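# Roll whiteboard round hallway corner and park between tape lines

## Task

Move the wheeled whiteboard around the bend in the hallway and leave it upright on its own wheels (not propped against a wall), with all four wheels inside the space between the two yellow tape lines on the floor and none resting on the tape. One or both robots may do it. Afterwards release the board and back the robots away from it. A robot that falls or is left leaning means failure, and the board must stay in place without any robot holding it.

## Robot and tools

Robots: two identical Hello Robot Stretch 3 units, r1 and r2. Each has a two-wheel drive base with a passive rear omni wheel, a mast carrying a lift, and one telescoping arm that reaches out to the robot's RIGHT side, ending in a wrist and a two-finger gripper. The base is 0.33 m long and 0.34 m wide and cannot move sideways; to shift the gripper forward or back you drive the base. Spinning in place pivots about the point midway between the drive wheels, 0.05 m behind the front edge; with the arm pulled in and the wrist folded, that spin sweeps a 0.28 m radius.

Frames: every robot reports in its own base frame, origin on the floor between its drive wheels, x forward, y left, z up. The odometry frame is the base frame where that robot started. hand_pose is in the base frame, at the point where closed fingertips meet. Because frames are per robot, only images, lidar_m, wrist_depth_mm and head_depth_mm reveal where one robot is relative to the other.

Tool execute_actions: argument actions is a list with zero or one action. An action is an object keyed by "r1" and/or "r2"; under each key go optional "base", "joints" and "contact_limits". base holds exactly one command: translate_m (metres, -1 to 1, a relative drive from the current spot, positive forward) or rotate_rad (radians, -3.2 to 3.2, a relative turn in place, positive counter-clockwise seen from above). joints holds absolute targets by name: lift_m 0 to 1.1 (arm height on mast); arm_m 0 to 0.52 (extension); wrist_yaw_rad -1.345 to 4.42 (0 along the arm, positive toward the front, 3.0 folded over the base); wrist_pitch_rad -1.57 to 0.451 (0 level, negative tips fingers down); wrist_roll_rad -2.911 to 2.911; gripper_m -0.089 to 0.179 (larger is wider; the real fingertip gap is somewhat smaller, zero below 0.007); head_pan_rad -3.953 to 1.73 (0 ahead, positive left, -1.57 looks along the arm); head_tilt_rad -1.53 to 0.419 (negative down). contact_limits takes only arm_m: a motor_effort percentage (1 to 100) at which the arm motion halts with contact_stop. Motions in one action start together. The optional cameras list picks images from r1_head_camera, r1_nav_camera, r1_wrist_camera, r2_head_camera, r2_nav_camera, r2_wrist_camera or "all"; [] gives none. An empty actions list just reports. Any unknown key or out-of-range number rejects the whole call and nothing moves. Omitted joints or bases may still be driving toward older targets. An action runs at most 15 s.

Tool wait: seconds from 0 to 10; issues nothing new and returns state and images. Tool zoom_image: camera name and region [x0, y0, x1, y1] in pixels from the top-left, at most 504 by 504, on that camera's latest full image. Tool finished_scene: scene = the current scene's number; irreversible, and the result tells whether the goal was met, so only call it once the board is parked and both robots have let go and moved off.

Result lines: base_status and joint_status give how each motion of the last accepted action ended: done (base: wheels turned the commanded amount, even if slipping), off_target (stopped short and may still be pushing), contact_stop, time_out or torque_fault (old target dropped; arm or lift that stopped on contact goes slack until commanded again). on_its_own covers uncommanded parts; "held at" there is the held target, not the actual position. motor_effort is percent of maximum, positive toward higher values, with the peak in brackets; readings carry fixed bias and noise. Positive wheel effort pushes forward. base_odometry counts wheel turns only; turned_by_wheels and turned_by_imu give the turn since the last result (left positive). base_tilt is in degrees, forward and right positive, with a fixed bias of up to about 4. lidar_m: 12 ranges in metres, 30 degree sectors starting straight ahead and going counter-clockwise (4th left, 7th behind, 10th right), plane 0.17 m above the floor, "-" for nothing; it sees the other robot but not its own body, and parts of sectors 5, 6, 9, 10 may be self-blocked. wrist_depth_mm (45 to 1000) and head_depth_mm (280 to 4000, head image sideways) are 7 by 7 grids of median depth from the top-left.

Speed: base reaches 0.30 m/s and 1.9 rad/s only with the arm stowed (lift_m under 0.30, arm_m under 0.03, wrist_yaw_rad over 2.54); otherwise 0.10 m/s and 0.63 rad/s.

Cautions: robots pressing on each other fails the run; once bases touch, any further drive is a hard press, and nothing in the state flags contact. Equal commands can give travel differing by up to 2.5 cm per metre, which matters if both hold the board. Fold or unfold the wrist only with lift_m between 0.32 and 0.95, wrist_pitch_rad -0.4 and roll near 0; with yaw below -0.4 keep pitch at -0.5 or lower. Pushing a rigid thing with the gripper above about 0.45 m, pushing again after a contact stop, or driving while hooked on something fixed can tip the robot; if base_tilt shows a lean, back off in small steps, free the gripper and drop lift_m to about 0.2. Base, wrist and head have no contact stop and will keep shoving. Long hard loads switch a wrist servo off for 10 s. To grip, command gripper_m below the object width; to release, go at least 0.02 above the touch value. The simulation keeps running while you think, holding the last command. Avoid drops, slams and very hard pushes.

Each tool is called after ">>>" as name(argument=value, ...) on one line, values as JSON.

## Session

>>> execute_actions(actions=[])

Scene clock: 0.00 s.
r1.base_odometry: x=+0.000 y=+0.000 heading=+0.000 (m, m, rad; r1's odometry frame)
r1.turned_by_wheels: +0.000 (rad since the last result)
r1.turned_by_imu: +0.000 (rad since the last result)
r1.base_tilt: forward=-1.4 right=-1.4 (deg)
r1.lidar_m: 0.67 0.74 1.14 2.08 1.05 0.84 0.84 0.92 1.41 0.94 0.84 0.68
r1.head_depth_mm: 586 591 597 602 607 614 620 / 596 606 610 615 622 630 635 / 610 617 622 628 635 641 648 / 623 631 637 642 650 656 661 / 637 644 653 656 662 670 681 / 651 659 667 675 680 689 694 / 668 673 680 688 697 707 711
r1.base_status: not commanded
r1.joint_positions: lift_m=+0.550 arm_m=+0.001 wrist_yaw_rad=+2.862 wrist_pitch_rad=-0.477 wrist_roll_rad=-0.012 gripper_m=+0.037 head_pan_rad=-0.011 head_tilt_rad=-0.002
r1.joint_status: not commanded
r1.motor_effort: left_wheel=+0 right_wheel=+0 lift_m=+38 arm_m=+0 wrist_yaw_rad=+0 wrist_pitch_rad=+5 wrist_roll_rad=+0 gripper_m=+0 head_pan_rad=+0 head_tilt_rad=+1 (%)
r1.hand_pose: x=+0.0386 y=+0.0625 z=+0.5499 quat_wxyz=(+0.261, +0.699, +0.072, +0.661) (m; r1's base frame)
r1.wrist_depth_mm: - - - - - 952 685 / - - - - - 970 692 / - - - - - - 704 / - - - - - 953 727 / 910 - 892 873 885 866 719 / 770 769 732 758 719 764 717 / 683 683 679 669 668 663 663
r2.base_odometry: x=+0.000 y=+0.000 heading=+0.000 (m, m, rad; r2's odometry frame)
r2.turned_by_wheels: +0.000 (rad since the last result)
r2.turned_by_imu: +0.000 (rad since the last result)
r2.base_tilt: forward=+0.2 right=-0.7 (deg)
r2.lidar_m: 0.66 0.67 0.72 0.68 0.69 0.90 0.86 0.88 0.82 0.88 1.01 0.70
r2.head_depth_mm: 616 618 623 625 630 632 635 / 610 614 617 621 624 626 631 / 605 608 612 615 618 622 623 / 600 605 608 611 613 618 619 / 599 599 603 606 609 612 615 / 591 596 599 602 606 608 610 / 587 591 591 598 601 602 606
r2.base_status: not commanded
r2.joint_positions: lift_m=+0.384 arm_m=+0.003 wrist_yaw_rad=+3.035 wrist_pitch_rad=-0.464 wrist_roll_rad=-0.014 gripper_m=+0.037 head_pan_rad=+0.002 head_tilt_rad=+0.001
r2.joint_status: not commanded
r2.motor_effort: left_wheel=+0 right_wheel=-1 lift_m=+19 arm_m=+0 wrist_yaw_rad=+0 wrist_pitch_rad=+6 wrist_roll_rad=+1 gripper_m=-1 head_pan_rad=+0 head_tilt_rad=+1 (%)
r2.hand_pose: x=+0.0020 y=+0.0693 z=+0.3866 quat_wxyz=(+0.199, +0.691, +0.127, +0.684) (m; r2's base frame)
r2.wrist_depth_mm: 593 617 640 666 692 728 708 / 642 664 701 722 746 784 720 / 694 712 751 776 818 857 726 / 749 776 822 819 855 881 723 / 762 761 - 739 757 724 690 / 647 648 632 633 - 608 607 / 568 555 - 551 527 533 531
pictures: r1_head_camera (sideways: a quarter turn clockwise sets it upright), r1_nav_camera (sideways: a quarter turn counterclockwise sets it upright), r1_wrist_camera, r2_head_camera (sideways: a quarter turn clockwise sets it upright), r2_nav_camera (sideways: a quarter turn counterclockwise sets it upright), r2_wrist_camera
Images, in order (width x height): r1_head_camera 896x504, r1_nav_camera 672x504, r1_wrist_camera 644x364, r2_head_camera 896x504, r2_nav_camera 672x504, r2_wrist_camera 644x364.

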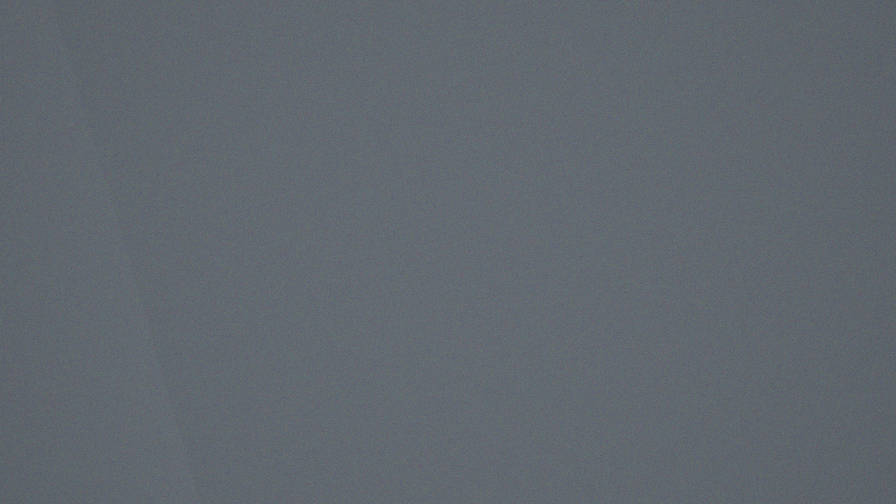

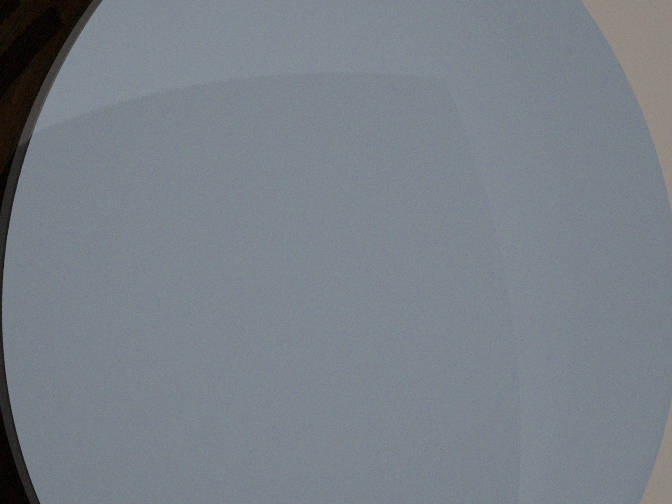

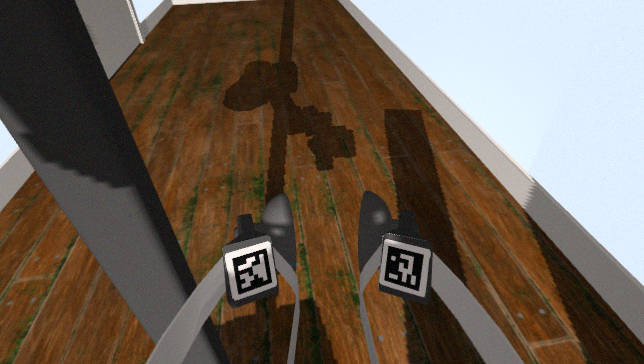

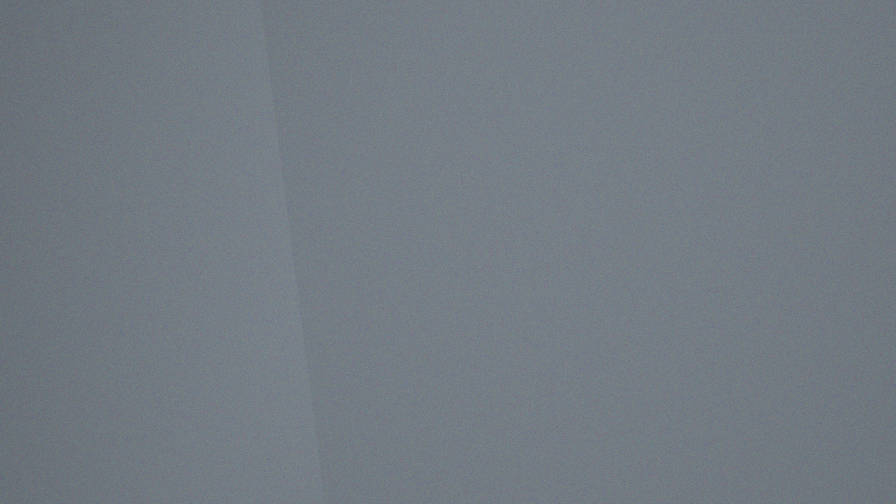

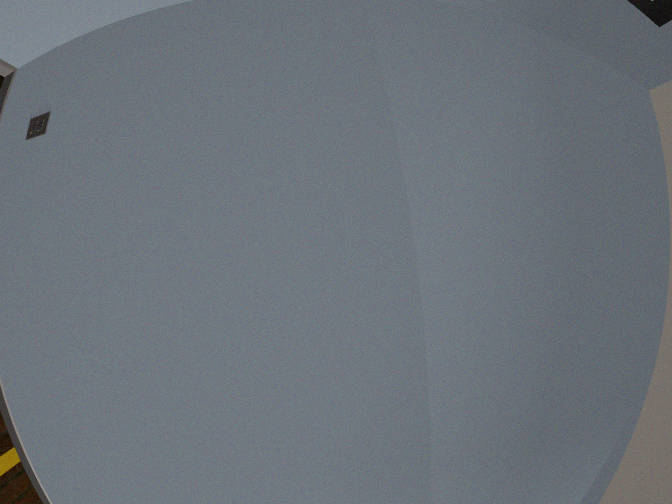

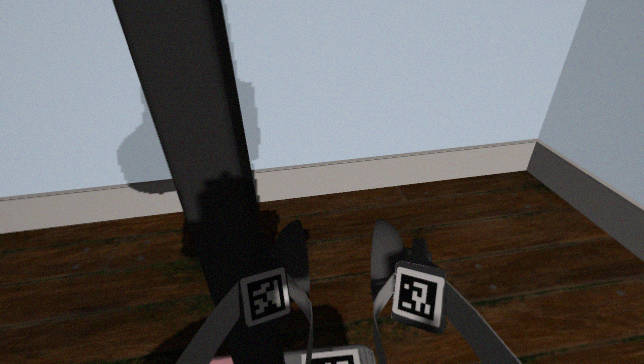

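>>> execute_actions(actions=[{"r1":{"joints":{"head_pan_rad":-1.57,"head_tilt_rad":-0.6}},"r2":{"joints":{"head_pan_rad":-1.57,"head_tilt_rad":-0.6}}}], cameras=["r1_head_camera","r1_nav_camera","r2_head_camera","r2_nav_camera"])

>>> execute_actions(actions=[{"r1":{"joints":{"head_pan_rad":1.57,"head_tilt_rad":-0.6}}}], cameras=["r1_head_camera","r1_nav_camera"])

Scene clock: 1.47 s.
r1.base_odometry: x=+0.000 y=+0.000 heading=+0.000 (m, m, rad; r1's odometry frame)
r1.turned_by_wheels: +0.000 (rad since the last result)
r1.turned_by_imu: +0.000 (rad since the last result)
r1.base_tilt: forward=-1.3 right=-1.4 (deg)
r1.lidar_m: 0.67 0.73 1.13 2.07 1.05 0.85 0.84 0.92 1.41 0.94 0.84 0.68
r1.head_depth_mm: - 3499 2581 2048 1675 1375 1181 / - - 2854 2061 1686 1393 1187 / 1377 1592 1888 1973 1638 1393 1192 / 788 873 989 1133 1332 1403 1193 / 786 873 993 1139 1355 1410 1198 / 799 895 1021 1181 1404 1418 1208 / 816 918 1045 1205 1331 1356 1217
r1.base_status: not commanded
r1.joint_positions: lift_m=+0.550 arm_m=+0.001 wrist_yaw_rad=+2.862 wrist_pitch_rad=-0.477 wrist_roll_rad=-0.012 gripper_m=+0.037 head_pan_rad=-1.563 head_tilt_rad=-0.592
r1.joint_status: all done
r1.motor_effort: left_wheel=+0(0) right_wheel=+0(1) lift_m=+38(39) arm_m=+0(0) wrist_yaw_rad=+0(1) wrist_pitch_rad=+4(5) wrist_roll_rad=+0(1) gripper_m=+0(0) head_pan_rad=-2(28) head_tilt_rad=-3(23) (%)
r1.hand_pose: x=+0.0386 y=+0.0625 z=+0.5499 quat_wxyz=(+0.261, +0.699, +0.072, +0.661) (m; r1's base frame)
r1.wrist_depth_mm: - - - - - 945 686 / - - - - - 975 700 / - - - - - - 704 / - - - - - 966 716 / 905 - 897 879 881 859 721 / 796 751 728 765 724 760 719 / 693 678 681 666 683 663 662
r2.base_odometry: x=+0.000 y=+0.000 heading=+0.000 (m, m, rad; r2's odometry frame)
r2.turned_by_wheels: +0.000 (rad since the last result)
r2.turned_by_imu: +0.000 (rad since the last result)
r2.base_tilt: forward=+0.1 right=-0.7 (deg)
r2.lidar_m: 0.66 0.67 0.72 0.68 0.69 0.90 0.86 0.88 0.82 0.88 1.01 0.70
r2.head_depth_mm: 775 776 815 898 1036 1235 1244 / 1077 1077 1084 1087 1092 1263 1248 / 1783 1766 1803 1805 1669 1438 1247 / 3504 3779 2971 2240 1761 1459 1231 / 3392 3828 2962 2215 1759 1444 1236 / 3460 3712 2998 2192 1726 1447 1223 / 2516 2465 2465 2121 1741 1438 1230
r2.base_status: not commanded
r2.joint_positions: lift_m=+0.384 arm_m=+0.003 wrist_yaw_rad=+3.035 wrist_pitch_rad=-0.464 wrist_roll_rad=-0.014 gripper_m=+0.037 head_pan_rad=-1.563 head_tilt_rad=-0.592
r2.joint_status: all done
r2.motor_effort: left_wheel=+1(1) right_wheel=+0(0) lift_m=+19(19) arm_m=+0(0) wrist_yaw_rad=+0(0) wrist_pitch_rad=+6(6) wrist_roll_rad=+1(1) gripper_m=-1(1) head_pan_rad=-5(61) head_tilt_rad=-3(27) (%)
r2.hand_pose: x=+0.0020 y=+0.0693 z=+0.3866 quat_wxyz=(+0.199, +0.691, +0.127, +0.684) (m; r2's base frame)
r2.wrist_depth_mm: 595 607 638 667 691 715 705 / 634 669 700 725 754 787 706 / 689 726 754 789 832 860 717 / 753 774 818 832 835 886 727 / 786 768 - 742 765 733 698 / 658 655 630 624 - 616 613 / 556 551 - 567 528 532 534
pictures: r1_head_camera (sideways: a quarter turn clockwise sets it upright), r1_nav_camera (sideways: a quarter turn counterclockwise sets it upright), r2_head_camera (sideways: a quarter turn clockwise sets it upright), r2_nav_camera (sideways: a quarter turn counterclockwise sets it upright)
camera_calibration (this result's frames):
r1_head_camera: T_world_to_cam=[[0.00183563, 0.587573, -0.809169, 1.07538], [0.998738, 0.0395328, 0.0309722, -0.0380634], [0.0501871, -0.808205, -0.586759, 0.725829], [0, 0, 0, 1]] pos_world=[-0.000385904, -0.0437403, 1.29723]
r1_nav_camera: T_world_to_cam=[[-0.00986144, -0.579132, 0.815174, -1.02203], [-0.999946, 0.00292619, -0.0100178, 0.0681471], [0.00341628, -0.815229, -0.579129, 0.702597], [0, 0, 0, 1]] pos_world=[0.0556644, -0.0193127, 1.24071]
r2_head_camera: T_world_to_cam=[[-0.0538807, 0.569125, -0.820484, 1.09335], [0.998398, 0.0449346, -0.0343956, 0.0429113], [0.0172927, -0.821023, -0.570634, 0.698121], [0, 0, 0, 1]] pos_world=[0.00399552, -0.0510069, 1.29692]
r2_nav_camera: T_world_to_cam=[[0.0379029, -0.515739, 0.855907, -1.0777], [-0.997578, -0.0695173, 0.00228804, 0.0546408], [0.0583203, -0.853921, -0.517125, 0.624185], [0, 0, 0, 1]] pos_world=[0.0589537, -0.0190064, 1.24506]
Images, in order (width x height): r1_head_camera 896x504, r1_nav_camera 672x504, r2_head_camera 896x504, r2_nav_camera 672x504.

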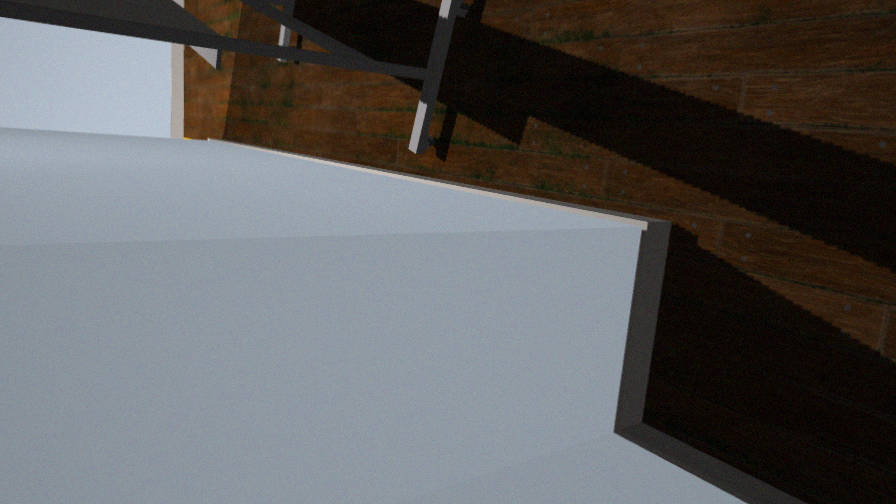

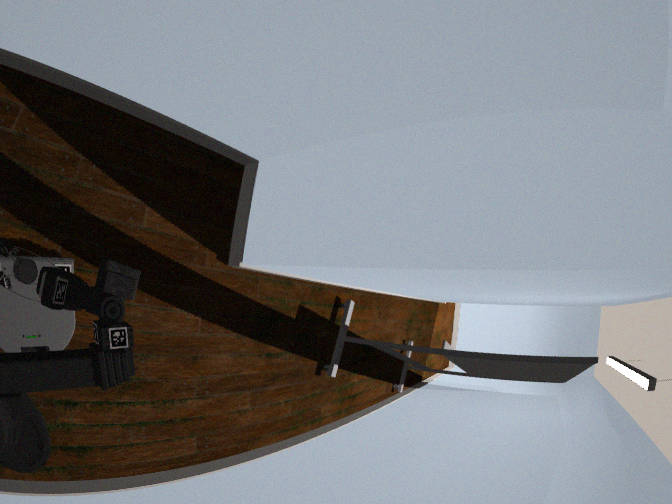

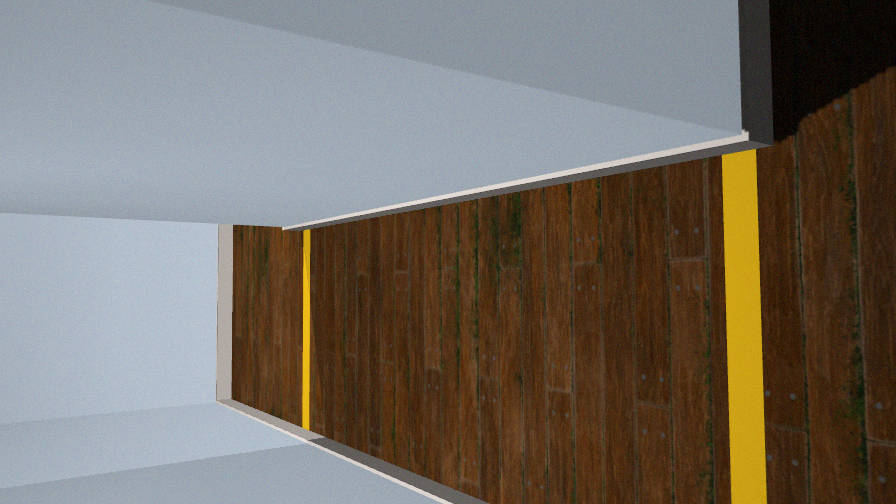

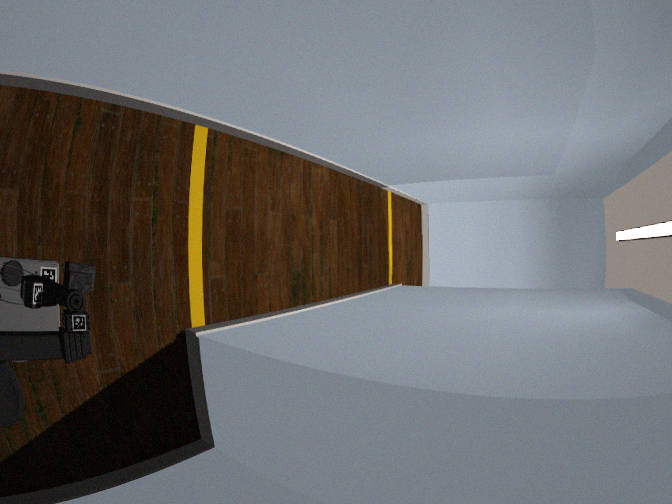

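Scene clock: 3.43 s.
r1.base_odometry: x=+0.000 y=+0.000 heading=+0.000 (m, m, rad; r1's odometry frame)
r1.turned_by_wheels: +0.000 (rad since the last result)
r1.turned_by_imu: +0.000 (rad since the last result)
r1.base_tilt: forward=-1.5 right=-1.4 (deg)
r1.lidar_m: 0.67 0.74 1.14 2.06 1.05 0.85 0.84 0.92 1.41 0.94 0.84 0.68
r1.head_depth_mm: 2920 3153 2844 2090 1672 1385 1186 / 2964 3261 2856 2118 1667 1398 1180 / 3017 3260 2880 2123 1685 1404 1192 / 3092 3366 2934 2134 1711 1400 1197 / 2557 2706 2630 2184 1704 1410 1197 / 1883 1964 2002 2029 1708 1444 - / 1495 1575 1611 1683 1753 - -
r1.base_status: not commanded
r1.joint_positions: lift_m=+0.550 arm_m=+0.001 wrist_yaw_rad=+2.862 wrist_pitch_rad=-0.477 wrist_roll_rad=-0.012 gripper_m=+0.037 head_pan_rad=+1.563 head_tilt_rad=-0.592
r1.joint_status: all done
r1.motor_effort: left_wheel=+0(0) right_wheel=-2(1) lift_m=+37(38) arm_m=-1(0) wrist_yaw_rad=+0(1) wrist_pitch_rad=+5(5) wrist_roll_rad=+0(0) gripper_m=+1(0) head_pan_rad=+2(27) head_tilt_rad=-3(3) (%)
r1.hand_pose: x=+0.0386 y=+0.0625 z=+0.5499 quat_wxyz=(+0.261, +0.699, +0.072, +0.661) (m; r1's base frame)
r1.wrist_depth_mm: - - - - - 925 687 / - - - - - 963 702 / - - - - - - 716 / - - - - - 940 719 / 916 - 910 879 861 868 729 / 779 768 743 778 730 742 712 / 677 685 686 672 665 671 664
r2.base_odometry: x=+0.000 y=+0.000 heading=+0.000 (m, m, rad; r2's odometry frame)
r2.turned_by_wheels: +0.000 (rad since the last result)
r2.turned_by_imu: +0.000 (rad since the last result)
r2.base_tilt: forward=+0.2 right=-0.7 (deg)
r2.lidar_m: 0.66 0.67 0.72 0.68 0.69 0.90 0.86 0.88 0.82 0.88 1.01 0.70
r2.head_depth_mm: 774 775 818 895 1034 1237 1250 / 1076 1081 1086 1087 1092 1254 1243 / 1754 1780 1794 1788 1669 1433 1230 / 3491 3742 2915 2204 1736 1445 1239 / 3440 3821 2978 2203 1737 1442 1241 / 3420 3721 2956 2162 1739 1442 1227 / 2473 2478 2489 2113 1742 1434 1231
r2.base_status: not commanded
r2.joint_positions: lift_m=+0.384 arm_m=+0.003 wrist_yaw_rad=+3.035 wrist_pitch_rad=-0.464 wrist_roll_rad=-0.014 gripper_m=+0.037 head_pan_rad=-1.563 head_tilt_rad=-0.592
r2.joint_status: not commanded
r2.motor_effort: left_wheel=+0(0) right_wheel=+1(0) lift_m=+19(19) arm_m=+0(0) wrist_yaw_rad=-1(1) wrist_pitch_rad=+6(6) wrist_roll_rad=+0(0) gripper_m=-1(0) head_pan_rad=-4(5) head_tilt_rad=-4(3) (%)
r2.hand_pose: x=+0.0020 y=+0.0693 z=+0.3866 quat_wxyz=(+0.199, +0.691, +0.127, +0.684) (m; r2's base frame)
r2.wrist_depth_mm: 598 613 642 658 683 711 706 / 639 662 690 724 746 785 708 / 687 700 755 783 832 854 721 / 747 777 815 830 859 888 729 / 783 768 - 758 768 726 696 / 648 629 631 636 - 616 613 / 563 555 - 557 522 532 531
pictures: r1_head_camera (sideways: a quarter turn clockwise sets it upright), r1_nav_camera (sideways: a quarter turn counterclockwise sets it upright)
camera_calibration (this result's frames):
r1_head_camera: T_world_to_cam=[[-0.0112761, -0.587639, -0.809044, 1.0753], [-0.999244, -0.0234765, 0.0309789, -0.0258843], [-0.0371979, 0.808782, -0.586931, 0.726585], [0, 0, 0, 1]] pos_world=[0.0132878, 0.0436295, 1.29722]
r1_nav_camera: T_world_to_cam=[[0.0191653, 0.579071, 0.815052, -1.02205], [0.999769, -0.018992, -0.0100155, 0.0559457], [0.00967978, 0.815056, -0.579302, 0.702784], [0, 0, 0, 1]] pos_world=[-0.0431478, 0.0200935, 1.24071]
Images, in order (width x height): r1_head_camera 896x504, r1_nav_camera 672x504.

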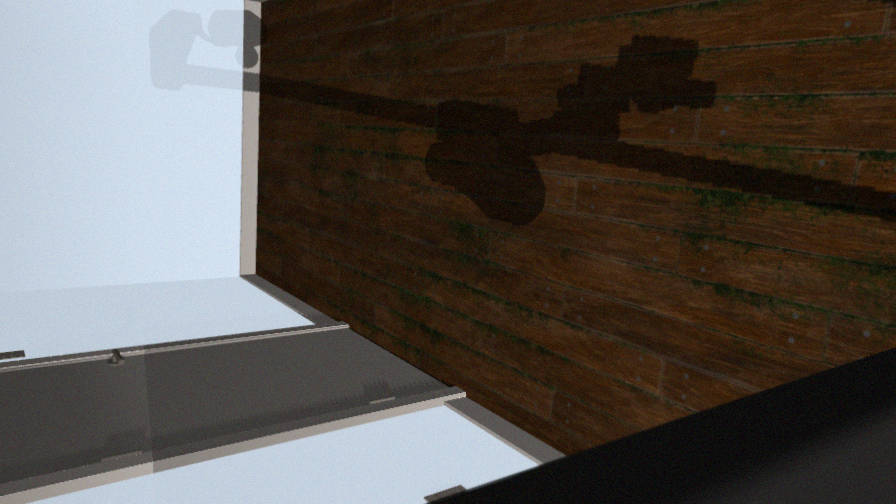

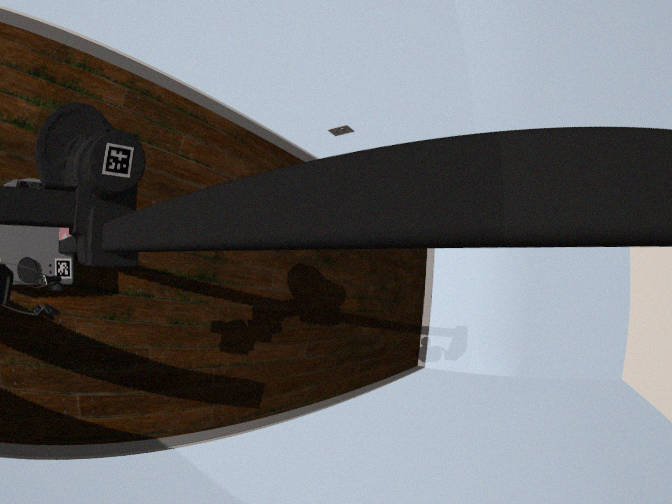

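>>> execute_actions(actions=[{"r1":{"base":{"rotate_rad":-1.91},"joints":{"lift_m":0.25,"head_pan_rad":0,"head_tilt_rad":-0.9}},"r2":{"base":{"translate_m":0.25},"joints":{"lift_m":0.25}}}], cameras=[])

>>> execute_actions(actions=[{"r1":{"base":{"translate_m":1}},"r2":{"base":{"rotate_rad":-1.55},"joints":{"head_pan_rad":0}}}], cameras=[])

>>> execute_actions(actions=[{"r1":{"base":{"rotate_rad":0.17}},"r2":{"base":{"translate_m":1}}}], cameras=["r1_head_camera","r1_nav_camera","r2_nav_camera"])

Scene clock: 7.80 s.
r1.base_odometry: x=+0.000 y=+0.000 heading=-1.910 (m, m, rad; r1's odometry frame)
r1.turned_by_wheels: -1.910 (rad since the last result)
r1.turned_by_imu: -1.932 (rad since the last result)
r1.base_tilt: forward=-1.5 right=-1.4 (deg)
r1.lidar_m: 1.77 0.94 0.75 0.67 0.68 0.82 1.58 1.49 0.93 0.84 0.84 1.02
r1.head_depth_mm: 1743 1853 1762 1547 1349 1202 1086 / 2282 2155 1825 1558 1358 1206 1094 / 2702 2228 1851 1563 1371 1220 1091 / 2609 2177 1864 1573 1380 1229 1106 / 2884 2282 1864 1592 1379 1228 1101 / 2236 1647 1304 1430 1397 1232 1111 / 970 944 1084 1345 1405 1243 1119
r1.base_status: done
r1.joint_positions: lift_m=+0.250 arm_m=+0.001 wrist_yaw_rad=+2.862 wrist_pitch_rad=-0.478 wrist_roll_rad=-0.012 gripper_m=+0.037 head_pan_rad=+0.007 head_tilt_rad=-0.889
r1.joint_status: all done
r1.motor_effort: left_wheel=+1(6) right_wheel=-2(7) lift_m=+31(31) arm_m=+1(0) wrist_yaw_rad=+0(0) wrist_pitch_rad=+5(5) wrist_roll_rad=+0(0) gripper_m=+1(0) head_pan_rad=-3(29) head_tilt_rad=-4(18) (%)
r1.hand_pose: x=+0.0386 y=+0.0624 z=+0.2497 quat_wxyz=(+0.261, +0.699, +0.072, +0.661) (m; r1's base frame)
r1.wrist_depth_mm: - 592 657 758 851 929 741 / - 636 706 811 870 868 767 / - 675 720 724 713 706 703 / 598 607 596 583 580 583 571 / 512 - 516 498 492 488 486 / 455 - - 430 407 428 421 / - - - 375 380 374 374
r2.base_odometry: x=+0.250 y=+0.000 heading=+0.000 (m, m, rad; r2's odometry frame)
r2.turned_by_wheels: +0.000 (rad since the last result)
r2.turned_by_imu: -0.001 (rad since the last result)
r2.base_tilt: forward=+0.2 right=-0.7 (deg)
r2.lidar_m: 0.41 0.42 0.54 0.70 0.71 0.92 1.11 1.13 0.92 1.64 0.64 0.43
r2.head_depth_mm: 1421 1414 1426 1429 1444 1389 1248 / 1962 1981 1986 1999 1723 1457 1240 / 3430 3720 2879 2219 1770 1446 1233 / 3496 3680 3008 2208 1741 1445 1234 / 3448 3755 2997 2215 1726 1441 1241 / 2649 2638 2568 2112 1727 1446 1238 / 1575 1565 1539 1537 1525 1368 1226
r2.base_status: done
r2.joint_positions: lift_m=+0.250 arm_m=+0.003 wrist_yaw_rad=+3.035 wrist_pitch_rad=-0.465 wrist_roll_rad=-0.014 gripper_m=+0.037 head_pan_rad=-1.563 head_tilt_rad=-0.592
r2.joint_status: all done
r2.motor_effort: left_wheel=+0(7) right_wheel=-1(9) lift_m=+16(20) arm_m=+0(0) wrist_yaw_rad=+0(1) wrist_pitch_rad=+6(6) wrist_roll_rad=+0(1) gripper_m=+0(0) head_pan_rad=-4(4) head_tilt_rad=-2(3) (%)
r2.hand_pose: x=+0.0020 y=+0.0692 z=+0.2524 quat_wxyz=(+0.199, +0.691, +0.128, +0.683) (m; r2's base frame)
r2.wrist_depth_mm: 607 622 657 674 711 612 443 / 657 686 717 734 763 627 448 / 699 729 754 788 804 635 459 / 715 681 681 688 665 602 464 / 574 575 - 543 561 534 461 / 479 510 - - - 450 438 / - - - - 386 394 388
pictures: none
No camera images: the call's "cameras" was empty. Leave "cameras" out to get every camera's image.

Scene clock: 12.73 s.
r1.base_odometry: x=-0.333 y=-0.943 heading=-1.910 (m, m, rad; r1's odometry frame)
r1.turned_by_wheels: +0.000 (rad since the last result)
r1.turned_by_imu: +0.005 (rad since the last result)
r1.base_tilt: forward=-1.4 right=-1.3 (deg)
r1.lidar_m: 0.79 0.63 0.40 0.36 0.36 1.04 2.02 1.16 0.73 0.66 0.66 0.80
r1.head_depth_mm: 1382 1469 1581 1515 1354 1208 1088 / 1821 1966 1819 1549 1369 1214 1084 / 2543 2152 1830 1575 1370 1218 1093 / 1904 2113 1776 1577 1380 1228 1104 / 794 892 1788 1572 1389 1236 1105 / 2685 2273 1856 1600 1397 1230 1105 / 1836 1587 1420 1278 1159 1060 991
r1.base_status: done
r1.joint_positions: lift_m=+0.250 arm_m=+0.001 wrist_yaw_rad=+2.862 wrist_pitch_rad=-0.478 wrist_roll_rad=-0.012 gripper_m=+0.037 head_pan_rad=+0.007 head_tilt_rad=-0.890
r1.joint_status: not commanded
r1.motor_effort: left_wheel=+1(9) right_wheel=-2(3) lift_m=+31(32) arm_m=+1(0) wrist_yaw_rad=+0(0) wrist_pitch_rad=+5(5) wrist_roll_rad=+0(0) gripper_m=+0(0) head_pan_rad=-3(2) head_tilt_rad=-3(4) (%)
r1.hand_pose: x=+0.0386 y=+0.0625 z=+0.2496 quat_wxyz=(+0.261, +0.699, +0.072, +0.661) (m; r1's base frame)
r1.wrist_depth_mm: - 333 371 420 482 564 687 / - 364 405 458 537 645 777 / - 397 440 507 591 673 708 / 594 437 472 549 582 573 576 / 512 - 489 495 493 494 483 / 451 - - 430 408 425 424 / - - - 377 377 374 370
r2.base_odometry: x=+0.250 y=+0.000 heading=-1.550 (m, m, rad; r2's odometry frame)
r2.turned_by_wheels: -1.550 (rad since the last result)
r2.turned_by_imu: -1.529 (rad since the last result)
r2.base_tilt: forward=+0.2 right=-0.7 (deg)
r2.lidar_m: 1.75 0.61 0.43 0.41 0.42 0.56 0.70 0.72 0.94 1.11 1.12 0.92
r2.head_depth_mm: 1453 1442 1445 1460 1456 1401 1241 / 2054 2006 2045 2002 1759 1455 1239 / 3427 3824 2880 2212 1751 1457 1241 / 3470 3810 3014 2198 1760 1443 1232 / 3455 3731 2984 2185 1738 1440 1232 / 2444 2470 2452 2121 1739 1427 1229 / 1525 1512 1515 1510 1509 1369 1224
r2.base_status: done
r2.joint_positions: lift_m=+0.250 arm_m=+0.003 wrist_yaw_rad=+3.035 wrist_pitch_rad=-0.465 wrist_roll_rad=-0.014 gripper_m=+0.037 head_pan_rad=-0.007 head_tilt_rad=-0.593
r2.joint_status: all done
r2.motor_effort: left_wheel=+1(9) right_wheel=-3(10) lift_m=+17(17) arm_m=-1(0) wrist_yaw_rad=+0(1) wrist_pitch_rad=+6(6) wrist_roll_rad=+1(1) gripper_m=-1(1) head_pan_rad=+5(59) head_tilt_rad=-2(2) (%)
r2.hand_pose: x=+0.0020 y=+0.0692 z=+0.2524 quat_wxyz=(+0.199, +0.691, +0.128, +0.683) (m; r2's base frame)
r2.wrist_depth_mm: 383 385 408 416 429 448 460 / 410 420 436 448 459 488 511 / 443 457 471 491 515 526 556 / 477 495 529 528 549 575 596 / 515 520 - 549 566 537 531 / 484 504 - - - 453 443 / - - - - 385 394 388
pictures: none
No camera images: the call's "cameras" was empty. Leave "cameras" out to get every camera's image.

Scene clock: 17.67 s.
r1.base_odometry: x=-0.333 y=-0.943 heading=-1.740 (m, m, rad; r1's odometry frame)
r1.turned_by_wheels: +0.170 (rad since the last result)
r1.turned_by_imu: +0.172 (rad since the last result)
r1.base_tilt: forward=-1.4 right=-1.4 (deg)
r1.lidar_m: 0.79 0.51 0.37 0.36 0.88 1.20 2.64 0.95 0.69 0.66 0.68 0.93
r1.head_depth_mm: 2241 2041 1819 1554 1355 1203 1086 / 2641 2080 1831 1570 1356 1213 1091 / 905 2096 1782 1574 1375 1212 1098 / 2532 945 1777 1539 1381 1222 1102 / 2241 2112 1819 1603 1381 1221 1107 / 1324 1310 1292 1284 1281 1202 1097 / 938 928 926 922 910 912 914
r1.base_status: done
r1.joint_positions: lift_m=+0.250 arm_m=+0.001 wrist_yaw_rad=+2.862 wrist_pitch_rad=-0.478 wrist_roll_rad=-0.012 gripper_m=+0.037 head_pan_rad=+0.007 head_tilt_rad=-0.890
r1.joint_status: not commanded
r1.motor_effort: left_wheel=-1(6) right_wheel=+1(6) lift_m=+31(32) arm_m=+1(0) wrist_yaw_rad=+0(0) wrist_pitch_rad=+5(5) wrist_roll_rad=+1(0) gripper_m=+0(0) head_pan_rad=-2(3) head_tilt_rad=-4(3) (%)
r1.hand_pose: x=+0.0386 y=+0.0624 z=+0.2496 quat_wxyz=(+0.261, +0.699, +0.072, +0.661) (m; r1's base frame)
r1.wrist_depth_mm: - 359 360 393 423 465 517 / - 773 396 429 466 519 583 / - 727 432 476 528 579 649 / 597 612 472 510 563 586 574 / 509 - 498 497 498 491 483 / 457 - - 434 405 424 420 / - - - 378 378 371 369
r2.base_odometry: x=+0.271 y=-1.000 heading=-1.550 (m, m, rad; r2's odometry frame)
r2.turned_by_wheels: +0.000 (rad since the last result)
r2.turned_by_imu: -0.006 (rad since the last result)
r2.base_tilt: forward=+0.2 right=-0.6 (deg)
r2.lidar_m: 1.55 0.70 0.49 0.46 0.48 0.62 1.50 1.60 0.51 0.48 0.50 0.65
r2.head_depth_mm: 1278 1273 1278 1285 1283 1295 1195 / 2515 1780 1788 1809 1660 1453 1243 / 2619 2928 3029 2214 1751 1449 1232 / 2608 2901 2972 2202 1754 1450 1236 / 2592 2863 2930 2204 1728 1453 1235 / 2541 2795 2668 2197 1730 1433 1229 / 1762 1764 1738 1759 1639 1432 1226
r2.base_status: done
r2.joint_positions: lift_m=+0.250 arm_m=+0.003 wrist_yaw_rad=+3.035 wrist_pitch_rad=-0.465 wrist_roll_rad=-0.014 gripper_m=+0.037 head_pan_rad=-0.007 head_tilt_rad=-0.594
r2.joint_status: not commanded
r2.motor_effort: left_wheel=+2(8) right_wheel=-2(7) lift_m=+17(17) arm_m=+0(0) wrist_yaw_rad=+0(0) wrist_pitch_rad=+6(6) wrist_roll_rad=+1(0) gripper_m=+0(1) head_pan_rad=+5(6) head_tilt_rad=-1(2) (%)
r2.hand_pose: x=+0.0020 y=+0.0692 z=+0.2524 quat_wxyz=(+0.199, +0.691, +0.128, +0.683) (m; r2's base frame)
r2.wrist_depth_mm: 425 433 457 466 481 494 520 / 458 472 493 501 519 546 563 / 493 504 534 558 566 606 618 / 529 547 574 590 610 626 637 / 559 559 - 546 555 528 525 / 481 503 - - - 450 449 / - - - - 386 388 388
pictures: r1_head_camera (sideways: a quarter turn clockwise sets it upright), r1_nav_camera (sideways: a quarter turn counterclockwise sets it upright), r2_nav_camera (sideways: a quarter turn counterclockwise sets it upright)
camera_calibration (this result's frames):
r1_head_camera: T_world_to_cam=[[-0.799018, 0.00115127, -0.601306, 0.809374], [-0.0277977, 0.998858, 0.0388501, -0.0420441], [0.600665, 0.0477569, -0.798073, 0.997308], [0, 0, 0, 1]] pos_world=[0.0464875, -0.00656407, 1.28424]
r1_nav_camera: T_world_to_cam=[[0.792701, -0.00915192, 0.609542, -0.758939], [-0.00665136, -0.999958, -0.00636379, 0.0573276], [0.609575, 0.000990293, -0.792728, 0.976715], [0, 0, 0, 1]] pos_world=[0.00661249, 0.0494122, 1.23724]
r2_nav_camera: T_world_to_cam=[[0.517434, 0.0301589, 0.855192, -1.07969], [0.0545578, -0.998508, 0.00220288, 0.0483337], [0.853982, 0.0455175, -0.518307, 0.62087], [0, 0, 0, 1]] pos_world=[0.0258179, 0.0525633, 1.24504]
Images, in order (width x height): r1_head_camera 896x504, r1_nav_camera 672x504, r2_nav_camera 672x504.

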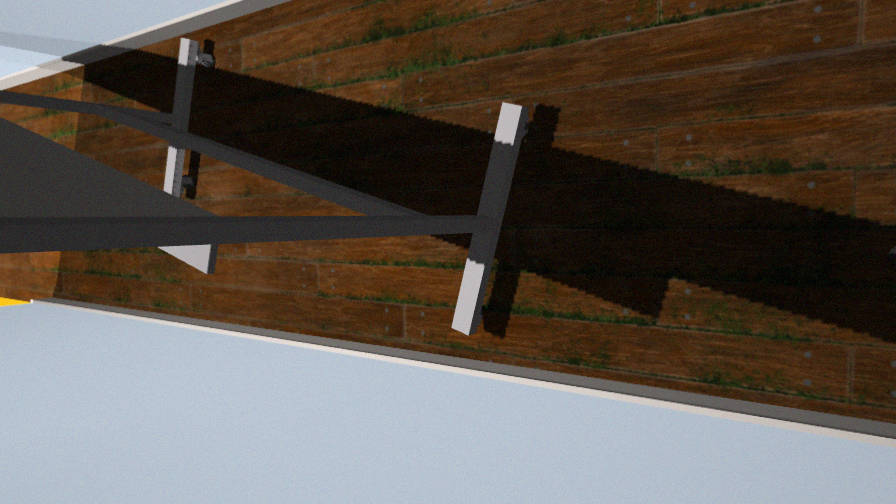

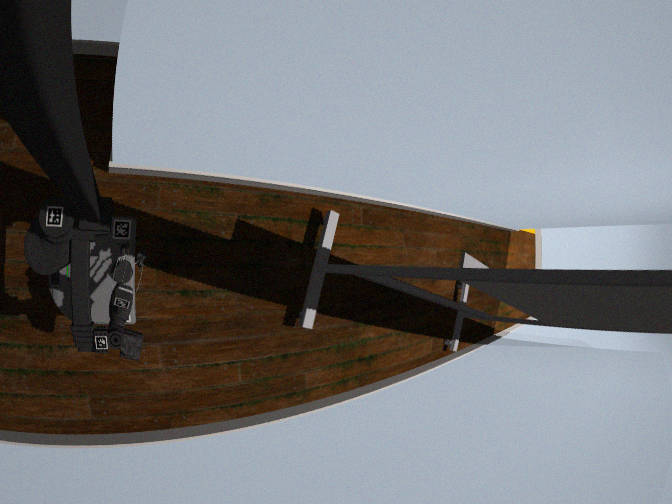

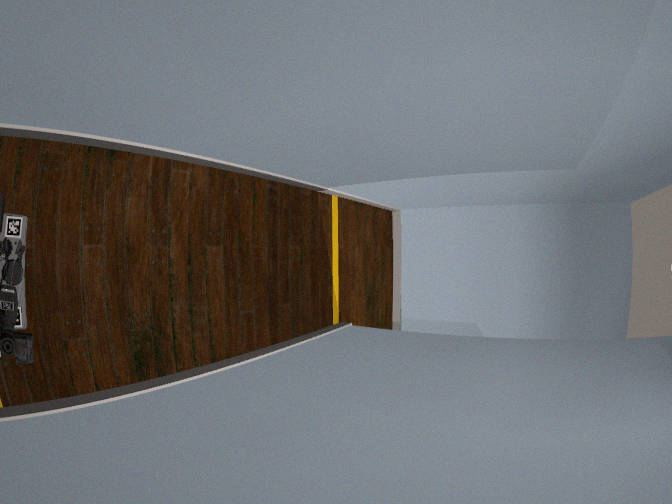

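>>> execute_actions(actions=[{"r1":{"base":{"translate_m":0.68}},"r2":{"base":{"translate_m":1}}}], cameras=[])

>>> execute_actions(actions=[{"r1":{"base":{"translate_m":0.4},"joints":{"lift_m":0.33,"head_tilt_rad":-1.1}},"r2":{"base":{"translate_m":0.8},"joints":{"head_pan_rad":-1.2}}}], cameras=["r1_head_camera","r1_nav_camera","r2_nav_camera"])

Scene clock: 23.10 s.
r1.base_odometry: x=-0.447 y=-1.613 heading=-1.740 (m, m, rad; r1's odometry frame)
r1.turned_by_wheels: +0.000 (rad since the last result)
r1.turned_by_imu: +0.003 (rad since the last result)
r1.base_tilt: forward=-1.4 right=-1.4 (deg)
r1.lidar_m: 1.38 0.52 0.38 0.36 0.38 0.51 2.66 0.93 0.68 0.65 0.67 0.92
r1.head_depth_mm: 1965 2043 1789 1547 1349 1210 1077 / 341 442 1237 1509 1373 1210 1090 / - - - 384 527 1158 1091 / - - - - - 315 1000 / - - - - - 1206 1075 / - - - - 1253 1198 1097 / - - 885 933 932 926 927
r1.base_status: done
r1.joint_positions: lift_m=+0.250 arm_m=+0.001 wrist_yaw_rad=+2.862 wrist_pitch_rad=-0.478 wrist_roll_rad=-0.012 gripper_m=+0.037 head_pan_rad=+0.007 head_tilt_rad=-0.890
r1.joint_status: not commanded
r1.motor_effort: left_wheel=-1(5) right_wheel=+1(9) lift_m=+32(32) arm_m=+1(0) wrist_yaw_rad=+0(0) wrist_pitch_rad=+5(5) wrist_roll_rad=+0(0) gripper_m=+0(0) head_pan_rad=-2(3) head_tilt_rad=-4(3) (%)
r1.hand_pose: x=+0.0386 y=+0.0624 z=+0.2496 quat_wxyz=(+0.261, +0.699, +0.072, +0.661) (m; r1's base frame)
r1.wrist_depth_mm: - 341 370 400 435 472 488 / - 369 401 434 475 521 103 / - 410 442 479 532 583 104 / 407 447 475 521 556 560 105 / 436 - 502 497 373 464 117 / 450 - - 432 404 160 138 / - - - 382 360 161 366
r2.base_odometry: x=+0.292 y=-2.000 heading=-1.550 (m, m, rad; r2's odometry frame)
r2.turned_by_wheels: +0.000 (rad since the last result)
r2.turned_by_imu: -0.006 (rad since the last result)
r2.base_tilt: forward=+0.2 right=-0.7 (deg)
r2.lidar_m: 2.08 0.80 0.56 0.52 0.54 0.70 1.65 0.65 0.45 0.42 0.43 0.57
r2.head_depth_mm: 1782 1966 2104 1109 1113 1121 1123 / 1780 1942 2212 2215 1704 1405 1243 / 1791 1959 2178 2238 1746 1457 1233 / 1743 1949 2168 2172 1757 1460 1237 / 1753 1950 2154 2186 1735 1455 1230 / 1739 1926 2166 2197 1735 1451 1235 / 1735 1894 2014 1987 1704 1429 1221
r2.base_status: done
r2.joint_positions: lift_m=+0.250 arm_m=+0.003 wrist_yaw_rad=+3.035 wrist_pitch_rad=-0.465 wrist_roll_rad=-0.014 gripper_m=+0.037 head_pan_rad=-0.007 head_tilt_rad=-0.594
r2.joint_status: not commanded
r2.motor_effort: left_wheel=+1(9) right_wheel=-4(8) lift_m=+17(17) arm_m=-1(1) wrist_yaw_rad=+0(0) wrist_pitch_rad=+6(6) wrist_roll_rad=+0(0) gripper_m=+0(1) head_pan_rad=+5(5) head_tilt_rad=-2(2) (%)
r2.hand_pose: x=+0.0020 y=+0.0692 z=+0.2523 quat_wxyz=(+0.199, +0.691, +0.128, +0.683) (m; r2's base frame)
r2.wrist_depth_mm: 471 482 504 523 538 568 589 / 511 524 552 563 589 613 642 / 549 560 593 624 647 653 682 / 585 609 633 641 661 648 650 / 573 562 - 551 558 532 529 / 482 505 - - - 454 449 / - - - - 387 389 391
pictures: none
No camera images: the call's "cameras" was empty. Leave "cameras" out to get every camera's image.

Scene clock: 27.57 s.
r1.base_odometry: x=-0.515 y=-2.008 heading=-1.741 (m, m, rad; r1's odometry frame)
r1.turned_by_wheels: -0.001 (rad since the last result)
r1.turned_by_imu: -0.082 (rad since the last result)
r1.base_tilt: forward=-1.3 right=-1.4 (deg)
r1.lidar_m: 1.35 0.61 0.42 0.39 0.40 0.51 1.16 0.98 0.67 0.62 0.63 0.82
r1.head_depth_mm: 1693 1607 1513 1370 1259 1158 1081 / 1796 1613 1517 1378 1271 1174 - / - 358 547 1026 1239 1165 - / - - - - - 656 - / - - - - 1249 1165 - / - - - - 1272 1193 1123 / - - - 1066 1070 1032 993
r1.base_status: done
r1.joint_positions: lift_m=+0.330 arm_m=+0.001 wrist_yaw_rad=+2.861 wrist_pitch_rad=-0.479 wrist_roll_rad=-0.012 gripper_m=+0.037 head_pan_rad=+0.006 head_tilt_rad=-1.089
r1.joint_status: all done
r1.on_its_own: right_wheel is at rest, and its effort (+27) is outside its rest range (-18 to +18)
r1.motor_effort: left_wheel=+0(11) right_wheel=+27(48) lift_m=+44(46) arm_m=+0(0) wrist_yaw_rad=+0(0) wrist_pitch_rad=+5(6) wrist_roll_rad=+0(1) gripper_m=+0(1) head_pan_rad=-2(3) head_tilt_rad=-4(15) (%)
r1.hand_pose: x=+0.0386 y=+0.0622 z=+0.3290 quat_wxyz=(+0.262, +0.699, +0.072, +0.661) (m; r1's base frame)
r1.wrist_depth_mm: - 364 397 435 493 523 67 / - 397 430 479 540 97 70 / - 434 470 531 608 99 76 / 413 483 520 578 661 101 86 / 463 - 550 600 604 103 101 / 494 517 - 506 394 115 122 / 469 - - 453 342 138 148
r2.base_odometry: x=+0.309 y=-2.799 heading=-1.550 (m, m, rad; r2's odometry frame)
r2.turned_by_wheels: +0.000 (rad since the last result)
r2.turned_by_imu: -0.005 (rad since the last result)
r2.base_tilt: forward=+0.1 right=-0.8 (deg)
r2.lidar_m: 1.28 0.89 0.61 0.58 0.59 0.76 1.80 0.57 0.39 0.37 0.38 1.35
r2.head_depth_mm: - 298 330 369 417 480 569 / 287 309 342 383 437 507 603 / 291 318 355 399 457 536 644 / 298 329 368 416 481 567 695 / 308 342 384 437 507 602 748 / 319 355 399 457 544 1339 1207 / 330 374 1565 1976 1734 1437 1222
r2.base_status: done
r2.joint_positions: lift_m=+0.250 arm_m=+0.003 wrist_yaw_rad=+3.035 wrist_pitch_rad=-0.465 wrist_roll_rad=-0.014 gripper_m=+0.037 head_pan_rad=-1.193 head_tilt_rad=-0.594
r2.joint_status: all done
r2.motor_effort: left_wheel=+2(8) right_wheel=-2(8) lift_m=+17(17) arm_m=-1(0) wrist_yaw_rad=+0(0) wrist_pitch_rad=+6(6) wrist_roll_rad=+1(1) gripper_m=+0(1) head_pan_rad=-5(61) head_tilt_rad=-2(2) (%)
r2.hand_pose: x=+0.0020 y=+0.0692 z=+0.2523 quat_wxyz=(+0.199, +0.691, +0.128, +0.683) (m; r2's base frame)
r2.wrist_depth_mm: 511 531 554 578 595 623 648 / 555 565 605 615 639 679 702 / 593 630 641 664 699 716 742 / 631 639 673 671 658 662 647 / 575 560 - 542 560 533 523 / 481 503 - - - 453 449 / - - - - 387 393 389
pictures: r1_head_camera (sideways: a quarter turn clockwise sets it upright), r1_nav_camera (sideways: a quarter turn counterclockwise sets it upright), r2_nav_camera (sideways: a quarter turn counterclockwise sets it upright)
camera_calibration (this result's frames):
r1_head_camera: T_world_to_cam=[[-0.902008, 0.0011706, -0.431718, 0.589083], [-0.0189203, 0.998928, 0.0422396, -0.0465005], [0.431305, 0.0462687, -0.901019, 1.13214], [0, 0, 0, 1]] pos_world=[0.0421781, -0.00662182, 1.27637]
r1_nav_camera: T_world_to_cam=[[0.897436, -0.00915578, 0.44105, -0.540083], [-0.00843745, -0.999958, -0.0035899, 0.0537259], [0.441064, -0.000499627, -0.897475, 1.11389], [0, 0, 0, 1]] pos_world=[-0.0061547, 0.0493353, 1.23809]
r2_nav_camera: T_world_to_cam=[[0.222245, -0.468452, 0.855079, -1.07774], [-0.905019, -0.425366, 0.0021895, 0.0542045], [0.362696, -0.774349, -0.518493, 0.624109], [0, 0, 0, 1]] pos_world=[0.0622166, 0.00146534, 1.24503]
Images, in order (width x height): r1_head_camera 896x504, r1_nav_camera 672x504, r2_nav_camera 672x504.

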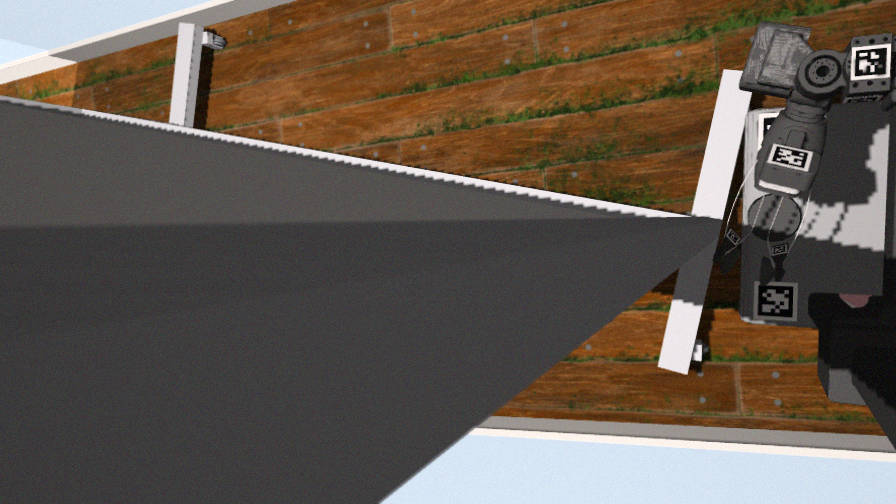

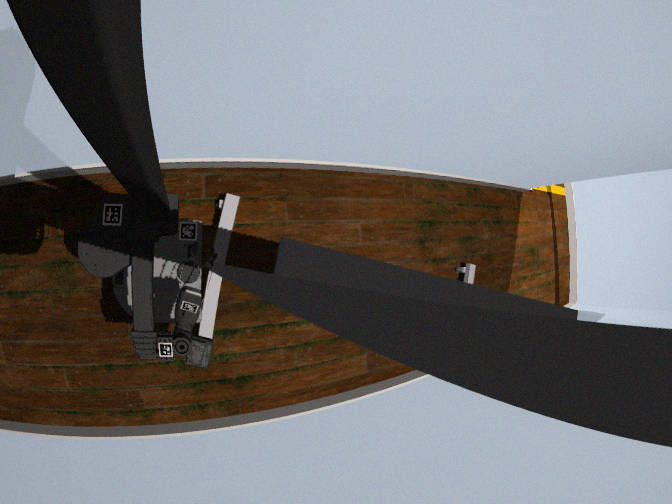

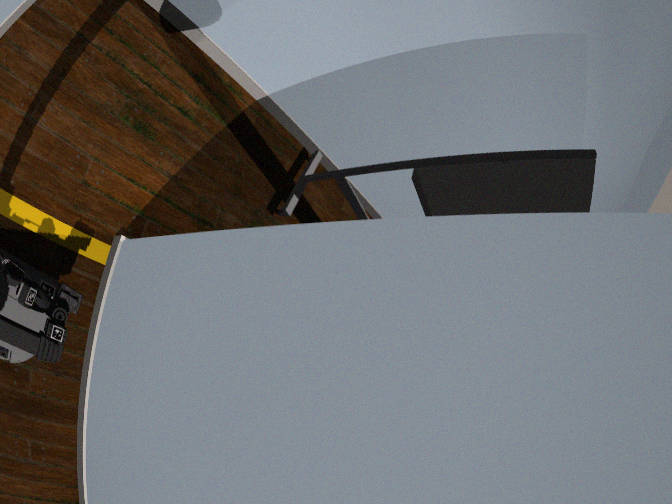

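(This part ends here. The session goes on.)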